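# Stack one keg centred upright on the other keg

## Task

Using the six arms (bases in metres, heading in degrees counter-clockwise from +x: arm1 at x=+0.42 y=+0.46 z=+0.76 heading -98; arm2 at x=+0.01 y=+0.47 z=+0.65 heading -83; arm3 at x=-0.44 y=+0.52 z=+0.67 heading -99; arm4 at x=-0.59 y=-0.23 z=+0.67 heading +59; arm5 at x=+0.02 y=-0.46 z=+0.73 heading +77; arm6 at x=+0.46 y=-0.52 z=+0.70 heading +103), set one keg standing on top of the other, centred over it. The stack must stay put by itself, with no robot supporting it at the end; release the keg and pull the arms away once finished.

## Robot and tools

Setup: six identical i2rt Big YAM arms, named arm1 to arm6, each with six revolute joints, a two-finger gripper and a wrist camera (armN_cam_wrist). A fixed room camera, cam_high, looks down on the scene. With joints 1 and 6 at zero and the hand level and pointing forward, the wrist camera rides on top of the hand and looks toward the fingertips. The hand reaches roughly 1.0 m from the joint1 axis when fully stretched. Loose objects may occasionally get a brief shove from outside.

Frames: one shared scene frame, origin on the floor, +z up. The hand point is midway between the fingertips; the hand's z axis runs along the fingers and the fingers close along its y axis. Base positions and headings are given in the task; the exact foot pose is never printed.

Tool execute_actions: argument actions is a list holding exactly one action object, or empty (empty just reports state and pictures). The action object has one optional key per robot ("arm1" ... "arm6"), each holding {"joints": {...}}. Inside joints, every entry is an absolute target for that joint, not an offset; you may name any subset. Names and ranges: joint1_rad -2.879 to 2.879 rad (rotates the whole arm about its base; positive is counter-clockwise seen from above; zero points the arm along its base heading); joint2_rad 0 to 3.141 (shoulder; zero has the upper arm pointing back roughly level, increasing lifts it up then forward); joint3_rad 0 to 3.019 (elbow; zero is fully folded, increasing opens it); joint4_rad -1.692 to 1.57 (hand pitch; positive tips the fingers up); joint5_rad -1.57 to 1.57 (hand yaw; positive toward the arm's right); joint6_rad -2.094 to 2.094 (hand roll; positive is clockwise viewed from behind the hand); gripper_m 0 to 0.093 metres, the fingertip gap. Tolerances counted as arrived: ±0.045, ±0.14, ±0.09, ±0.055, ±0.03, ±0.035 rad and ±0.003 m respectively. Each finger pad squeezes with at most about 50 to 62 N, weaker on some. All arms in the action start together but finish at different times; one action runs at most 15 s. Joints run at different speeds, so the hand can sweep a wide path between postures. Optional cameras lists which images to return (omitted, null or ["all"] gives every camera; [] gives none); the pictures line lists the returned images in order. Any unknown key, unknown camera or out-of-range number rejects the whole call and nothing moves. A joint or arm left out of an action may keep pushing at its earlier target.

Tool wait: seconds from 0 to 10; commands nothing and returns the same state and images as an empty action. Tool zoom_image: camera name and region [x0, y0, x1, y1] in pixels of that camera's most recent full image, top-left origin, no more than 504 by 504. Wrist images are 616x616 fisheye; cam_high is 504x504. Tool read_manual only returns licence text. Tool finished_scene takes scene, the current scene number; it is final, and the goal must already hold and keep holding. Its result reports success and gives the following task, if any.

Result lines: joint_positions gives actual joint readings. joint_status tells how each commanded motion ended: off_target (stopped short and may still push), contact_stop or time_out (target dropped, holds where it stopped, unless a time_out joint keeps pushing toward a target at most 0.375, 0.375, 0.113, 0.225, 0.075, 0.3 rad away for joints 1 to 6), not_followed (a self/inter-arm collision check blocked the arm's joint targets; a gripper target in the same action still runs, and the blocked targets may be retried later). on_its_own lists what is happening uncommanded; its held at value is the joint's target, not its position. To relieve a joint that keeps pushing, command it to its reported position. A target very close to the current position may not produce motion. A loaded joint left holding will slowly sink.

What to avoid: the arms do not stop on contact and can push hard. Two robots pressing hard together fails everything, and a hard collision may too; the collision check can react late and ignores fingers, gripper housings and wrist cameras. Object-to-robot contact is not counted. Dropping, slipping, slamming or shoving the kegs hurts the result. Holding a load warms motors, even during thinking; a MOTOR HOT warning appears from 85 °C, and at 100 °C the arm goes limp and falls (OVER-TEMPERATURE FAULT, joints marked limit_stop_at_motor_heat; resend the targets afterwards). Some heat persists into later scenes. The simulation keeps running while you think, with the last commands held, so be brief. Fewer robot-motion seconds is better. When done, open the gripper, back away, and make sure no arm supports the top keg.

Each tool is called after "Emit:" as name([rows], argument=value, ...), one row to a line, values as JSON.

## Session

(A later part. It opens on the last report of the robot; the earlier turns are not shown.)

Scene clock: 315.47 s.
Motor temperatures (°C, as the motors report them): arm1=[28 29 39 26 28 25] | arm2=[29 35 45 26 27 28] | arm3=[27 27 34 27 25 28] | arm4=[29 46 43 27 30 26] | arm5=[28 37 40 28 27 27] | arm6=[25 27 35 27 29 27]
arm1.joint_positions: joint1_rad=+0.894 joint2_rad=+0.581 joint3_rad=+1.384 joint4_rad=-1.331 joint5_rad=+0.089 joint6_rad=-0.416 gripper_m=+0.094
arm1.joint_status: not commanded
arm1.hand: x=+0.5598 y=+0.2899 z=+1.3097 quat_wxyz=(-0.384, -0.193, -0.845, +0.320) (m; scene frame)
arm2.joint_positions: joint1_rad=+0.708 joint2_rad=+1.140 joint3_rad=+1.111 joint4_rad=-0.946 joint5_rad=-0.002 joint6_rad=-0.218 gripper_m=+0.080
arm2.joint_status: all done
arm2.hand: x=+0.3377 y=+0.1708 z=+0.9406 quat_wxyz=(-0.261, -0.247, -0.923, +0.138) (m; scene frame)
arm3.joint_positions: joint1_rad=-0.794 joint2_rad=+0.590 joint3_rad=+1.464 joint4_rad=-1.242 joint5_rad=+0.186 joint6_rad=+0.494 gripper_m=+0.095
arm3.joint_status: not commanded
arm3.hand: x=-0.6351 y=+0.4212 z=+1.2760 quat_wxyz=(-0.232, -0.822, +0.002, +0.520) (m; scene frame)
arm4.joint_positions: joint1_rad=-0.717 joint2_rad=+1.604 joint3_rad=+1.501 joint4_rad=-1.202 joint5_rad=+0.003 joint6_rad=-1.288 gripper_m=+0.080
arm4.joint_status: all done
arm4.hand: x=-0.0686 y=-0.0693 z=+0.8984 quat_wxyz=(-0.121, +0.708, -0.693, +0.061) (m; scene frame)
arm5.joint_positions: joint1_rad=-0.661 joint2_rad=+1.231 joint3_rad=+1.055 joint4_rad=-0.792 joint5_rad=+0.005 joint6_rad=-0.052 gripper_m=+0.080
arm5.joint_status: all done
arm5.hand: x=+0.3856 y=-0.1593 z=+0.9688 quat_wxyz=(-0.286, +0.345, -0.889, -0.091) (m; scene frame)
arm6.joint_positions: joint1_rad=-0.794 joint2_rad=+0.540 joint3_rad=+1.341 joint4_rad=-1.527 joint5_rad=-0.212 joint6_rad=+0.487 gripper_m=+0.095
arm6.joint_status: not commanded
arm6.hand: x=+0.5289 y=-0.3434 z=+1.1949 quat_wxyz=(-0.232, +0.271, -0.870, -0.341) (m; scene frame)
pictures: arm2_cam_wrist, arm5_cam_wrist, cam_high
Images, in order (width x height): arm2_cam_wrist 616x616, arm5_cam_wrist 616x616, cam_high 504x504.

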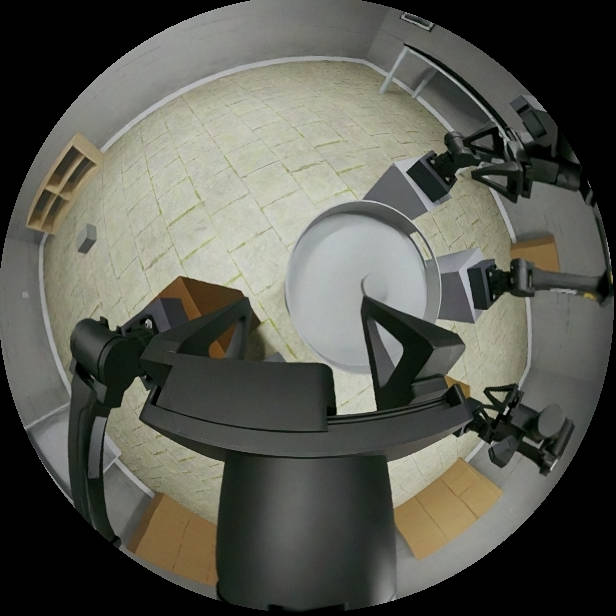

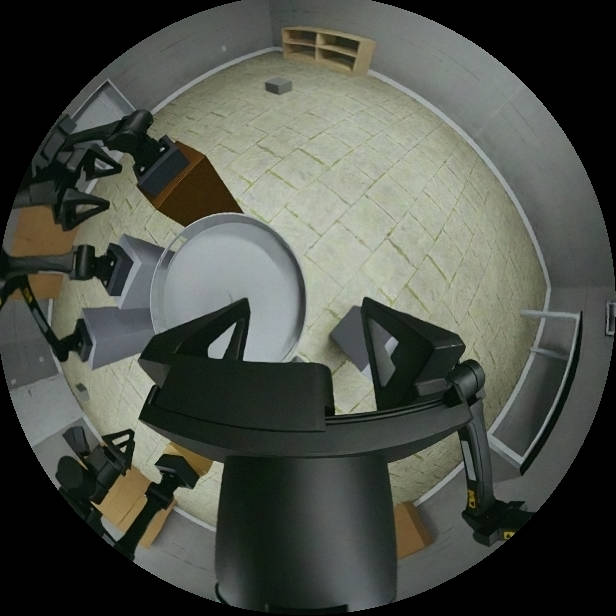

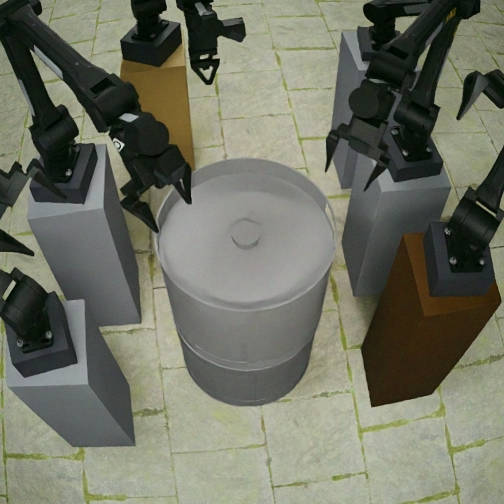

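Emit:
zoom_image(camera="cam_high", region=[165,300,325,415])

Region (165, 300, 325, 415) of cam_high's 504x504 image, scaled by 3.150, with more detail than that image has; it fills the top 362 rows of this view, and the rest is white.

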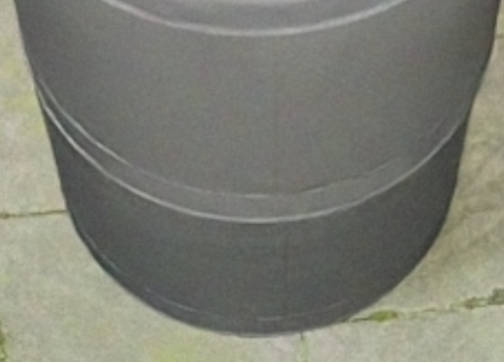

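Emit:
execute_actions([
  {"arm4":{"joints":{"joint2_rad":2.2,"joint3_rad":1.1,"joint4_rad":-0.7,"joint6_rad":0}},"arm2":{"joints":{"joint2_rad":0.8}},"arm5":{"joints":{"joint2_rad":0.8}}},
], cameras=[])

Emit:
execute_actions([
  {"arm4":{"joints":{"joint2_rad":2.5,"joint4_rad":0.0}}},
], cameras=["arm4_cam_wrist"])

Scene clock: 327.10 s.
Motor temperatures (°C, as the motors report them): arm1=[28 29 39 26 28 25] | arm2=[29 34 45 26 27 28] | arm3=[27 27 34 27 25 28] | arm4=[29 43 41 27 30 26] | arm5=[28 36 40 28 27 27] | arm6=[25 27 35 27 29 27]
arm1.joint_positions: joint1_rad=+0.894 joint2_rad=+0.581 joint3_rad=+1.384 joint4_rad=-1.331 joint5_rad=+0.089 joint6_rad=-0.416 gripper_m=+0.094
arm1.joint_status: not commanded
arm1.hand: x=+0.5598 y=+0.2899 z=+1.3097 quat_wxyz=(-0.384, -0.193, -0.845, +0.320) (m; scene frame)
arm2.joint_positions: joint1_rad=+0.708 joint2_rad=+0.841 joint3_rad=+1.111 joint4_rad=-0.946 joint5_rad=-0.002 joint6_rad=-0.218 gripper_m=+0.080
arm2.joint_status: joint2_rad not_followed (moved -0.300 of -0.340)
arm2.hand: x=+0.2896 y=+0.2158 z=+1.0582 quat_wxyz=(-0.385, -0.232, -0.870, +0.202) (m; scene frame)
arm3.joint_positions: joint1_rad=-0.791 joint2_rad=+0.590 joint3_rad=+1.464 joint4_rad=-1.242 joint5_rad=+0.186 joint6_rad=+0.494 gripper_m=+0.095
arm3.joint_status: not commanded
arm3.hand: x=-0.6348 y=+0.4206 z=+1.2760 quat_wxyz=(-0.233, -0.822, +0.001, +0.519) (m; scene frame)
arm4.joint_positions: joint1_rad=-0.717 joint2_rad=+2.210 joint3_rad=+1.076 joint4_rad=-0.708 joint5_rad=+0.003 joint6_rad=-0.017 gripper_m=+0.080
arm4.joint_status: all done
arm4.hand: x=-0.2100 y=-0.1095 z=+0.4785 quat_wxyz=(+0.132, +0.160, -0.978, +0.016) (m; scene frame)
arm5.joint_positions: joint1_rad=-0.661 joint2_rad=+0.791 joint3_rad=+1.055 joint4_rad=-0.792 joint5_rad=+0.005 joint6_rad=-0.052 gripper_m=+0.080
arm5.joint_status: all done
arm5.hand: x=+0.3150 y=-0.2171 z=+1.1507 quat_wxyz=(-0.476, +0.313, -0.807, -0.154) (m; scene frame)
arm6.joint_positions: joint1_rad=-0.794 joint2_rad=+0.540 joint3_rad=+1.341 joint4_rad=-1.527 joint5_rad=-0.212 joint6_rad=+0.487 gripper_m=+0.095
arm6.joint_status: not commanded
arm6.hand: x=+0.5289 y=-0.3434 z=+1.1949 quat_wxyz=(-0.232, +0.271, -0.870, -0.341) (m; scene frame)
pictures: none
joint command not followed: on one or more control steps a check withheld the commanded joint targets of the arm2 arm, and it was not sent them on those steps. On the call's last step the targets were still withheld.
cause: the commanded joint targets would bring a part of the robot too close to another arm (this arm's upper arm (the part past joint 2) and the other arm's upper arm (the part past joint 2)); next, command targets that bring no part of the robot closer to that arm.
No camera images: the call's "cameras" was empty. Leave "cameras" out to get every camera's image.

Scene clock: 328.43 s.
Motor temperatures (°C, as the motors report them): arm1=[28 29 39 26 28 25] | arm2=[29 34 45 26 27 28] | arm3=[27 27 34 27 25 28] | arm4=[29 43 41 27 30 26] | arm5=[28 36 40 28 27 27] | arm6=[25 27 35 27 29 27]
arm1.joint_positions: joint1_rad=+0.894 joint2_rad=+0.581 joint3_rad=+1.384 joint4_rad=-1.331 joint5_rad=+0.089 joint6_rad=-0.416 gripper_m=+0.094
arm1.joint_status: not commanded
arm1.hand: x=+0.5598 y=+0.2899 z=+1.3097 quat_wxyz=(-0.384, -0.193, -0.845, +0.320) (m; scene frame)
arm2.joint_positions: joint1_rad=+0.708 joint2_rad=+0.841 joint3_rad=+1.111 joint4_rad=-0.946 joint5_rad=-0.002 joint6_rad=-0.218 gripper_m=+0.080
arm2.joint_status: not commanded
arm2.hand: x=+0.2896 y=+0.2158 z=+1.0582 quat_wxyz=(-0.385, -0.232, -0.870, +0.202) (m; scene frame)
arm3.joint_positions: joint1_rad=-0.791 joint2_rad=+0.590 joint3_rad=+1.464 joint4_rad=-1.242 joint5_rad=+0.186 joint6_rad=+0.494 gripper_m=+0.095
arm3.joint_status: not commanded
arm3.hand: x=-0.6348 y=+0.4206 z=+1.2760 quat_wxyz=(-0.233, -0.822, +0.001, +0.519) (m; scene frame)
arm4.joint_positions: joint1_rad=-0.717 joint2_rad=+2.511 joint3_rad=+1.093 joint4_rad=-0.011 joint5_rad=+0.003 joint6_rad=-0.016 gripper_m=+0.080
arm4.joint_status: all done
arm4.hand: x=-0.1499 y=-0.0892 z=+0.3458 quat_wxyz=(-0.072, +0.159, -0.985, -0.014) (m; scene frame)
arm5.joint_positions: joint1_rad=-0.661 joint2_rad=+0.791 joint3_rad=+1.055 joint4_rad=-0.792 joint5_rad=+0.005 joint6_rad=-0.052 gripper_m=+0.080
arm5.joint_status: not commanded
arm5.hand: x=+0.3150 y=-0.2171 z=+1.1507 quat_wxyz=(-0.476, +0.313, -0.807, -0.154) (m; scene frame)
arm6.joint_positions: joint1_rad=-0.794 joint2_rad=+0.540 joint3_rad=+1.341 joint4_rad=-1.527 joint5_rad=-0.212 joint6_rad=+0.487 gripper_m=+0.095
arm6.joint_status: not commanded
arm6.hand: x=+0.5289 y=-0.3434 z=+1.1949 quat_wxyz=(-0.232, +0.271, -0.870, -0.341) (m; scene frame)
pictures: arm4_cam_wrist
joint command not followed: on one or more control steps a check withheld the commanded joint targets of the arm2 arm, and it was not sent them on those steps. On the call's last step the targets were still withheld.
cause: the commanded joint targets would bring a part of the robot too close to another arm (this arm's upper arm (the part past joint 2) and the other arm's upper arm (the part past joint 2)); next, command targets that bring no part of the robot closer to that arm.
Images, in order (width x height): arm4_cam_wrist 616x616.

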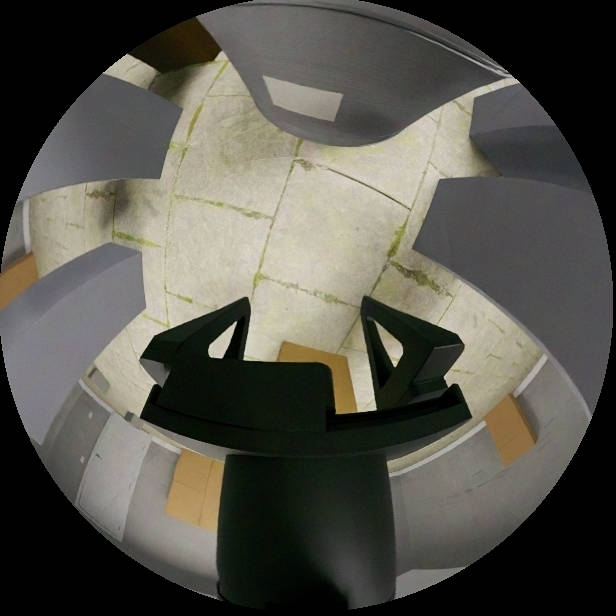

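Emit:
execute_actions([
  {"arm4":{"joints":{"joint2_rad":2.65,"joint4_rad":0.85}},"arm2":{"joints":{"joint2_rad":0.95}}},
], cameras=["arm4_cam_wrist"])

Emit:
zoom_image(camera="arm4_cam_wrist", region=[130,20,530,300])

Scene clock: 332.43 s.
Motor temperatures (°C, as the motors report them): arm1=[28 29 39 26 28 25] | arm2=[29 33 45 26 27 28] | arm3=[27 27 34 27 25 28] | arm4=[29 43 40 27 30 26] | arm5=[28 36 41 28 27 27] | arm6=[25 27 35 27 29 27]
arm1.joint_positions: joint1_rad=+0.894 joint2_rad=+0.581 joint3_rad=+1.384 joint4_rad=-1.331 joint5_rad=+0.089 joint6_rad=-0.416 gripper_m=+0.094
arm1.joint_status: not commanded
arm1.hand: x=+0.5598 y=+0.2899 z=+1.3097 quat_wxyz=(-0.384, -0.193, -0.845, +0.320) (m; scene frame)
arm2.joint_positions: joint1_rad=+0.708 joint2_rad=+0.961 joint3_rad=+1.111 joint4_rad=-0.946 joint5_rad=-0.002 joint6_rad=-0.218 gripper_m=+0.080
arm2.joint_status: all done
arm2.hand: x=+0.3119 y=+0.1950 z=+1.0136 quat_wxyz=(-0.336, -0.238, -0.894, +0.177) (m; scene frame)
arm3.joint_positions: joint1_rad=-0.791 joint2_rad=+0.590 joint3_rad=+1.464 joint4_rad=-1.242 joint5_rad=+0.186 joint6_rad=+0.494 gripper_m=+0.095
arm3.joint_status: not commanded
arm3.hand: x=-0.6348 y=+0.4206 z=+1.2760 quat_wxyz=(-0.233, -0.822, +0.001, +0.519) (m; scene frame)
arm4.joint_positions: joint1_rad=-0.717 joint2_rad=+2.662 joint3_rad=+1.094 joint4_rad=+0.833 joint5_rad=+0.003 joint6_rad=-0.016 gripper_m=+0.080
arm4.joint_status: all done
arm4.hand: x=-0.0432 y=-0.0558 z=+0.3661 quat_wxyz=(-0.403, +0.143, -0.902, -0.062) (m; scene frame)
arm5.joint_positions: joint1_rad=-0.661 joint2_rad=+0.791 joint3_rad=+1.055 joint4_rad=-0.792 joint5_rad=+0.005 joint6_rad=-0.052 gripper_m=+0.080
arm5.joint_status: not commanded
arm5.hand: x=+0.3150 y=-0.2171 z=+1.1507 quat_wxyz=(-0.476, +0.313, -0.807, -0.154) (m; scene frame)
arm6.joint_positions: joint1_rad=-0.794 joint2_rad=+0.540 joint3_rad=+1.341 joint4_rad=-1.527 joint5_rad=-0.212 joint6_rad=+0.487 gripper_m=+0.095
arm6.joint_status: not commanded
arm6.hand: x=+0.5289 y=-0.3434 z=+1.1949 quat_wxyz=(-0.232, +0.271, -0.870, -0.341) (m; scene frame)
pictures: arm4_cam_wrist
joint command not followed: on one or more control steps a check withheld the commanded joint targets of the arm2 arm, and it was not sent them on those steps.
cause: the commanded joint targets would bring a part of the robot too close to another arm (this arm's upper arm (the part past joint 2) and the other arm's upper arm (the part past joint 2)); next, command targets that bring no part of the robot closer to that arm.
Images, in order (width x height): arm4_cam_wrist 616x616.

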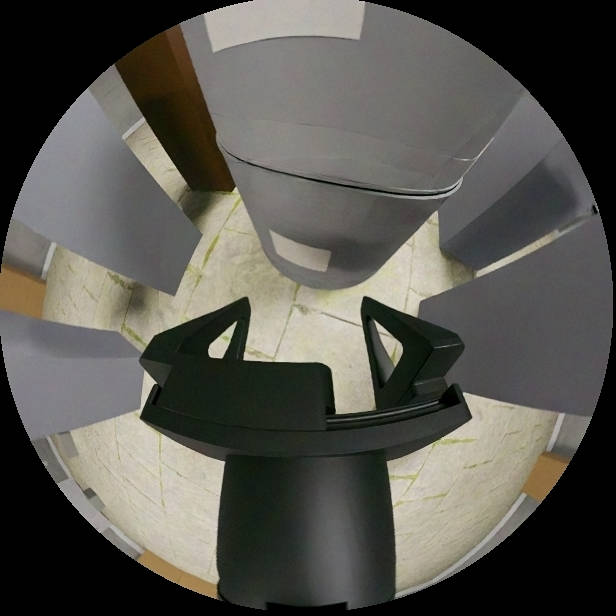

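Region (130, 20, 530, 300) of arm4_cam_wrist's 616x616 image, scaled by 1.260, with more detail than that image has; it fills the top 353 rows of this view, and the rest is white.

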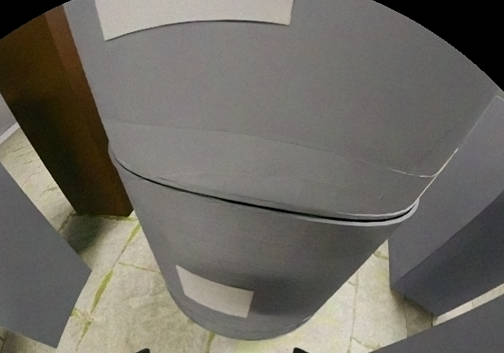

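Emit:
finished_scene(scene=1)

The scene is finished: the task was done.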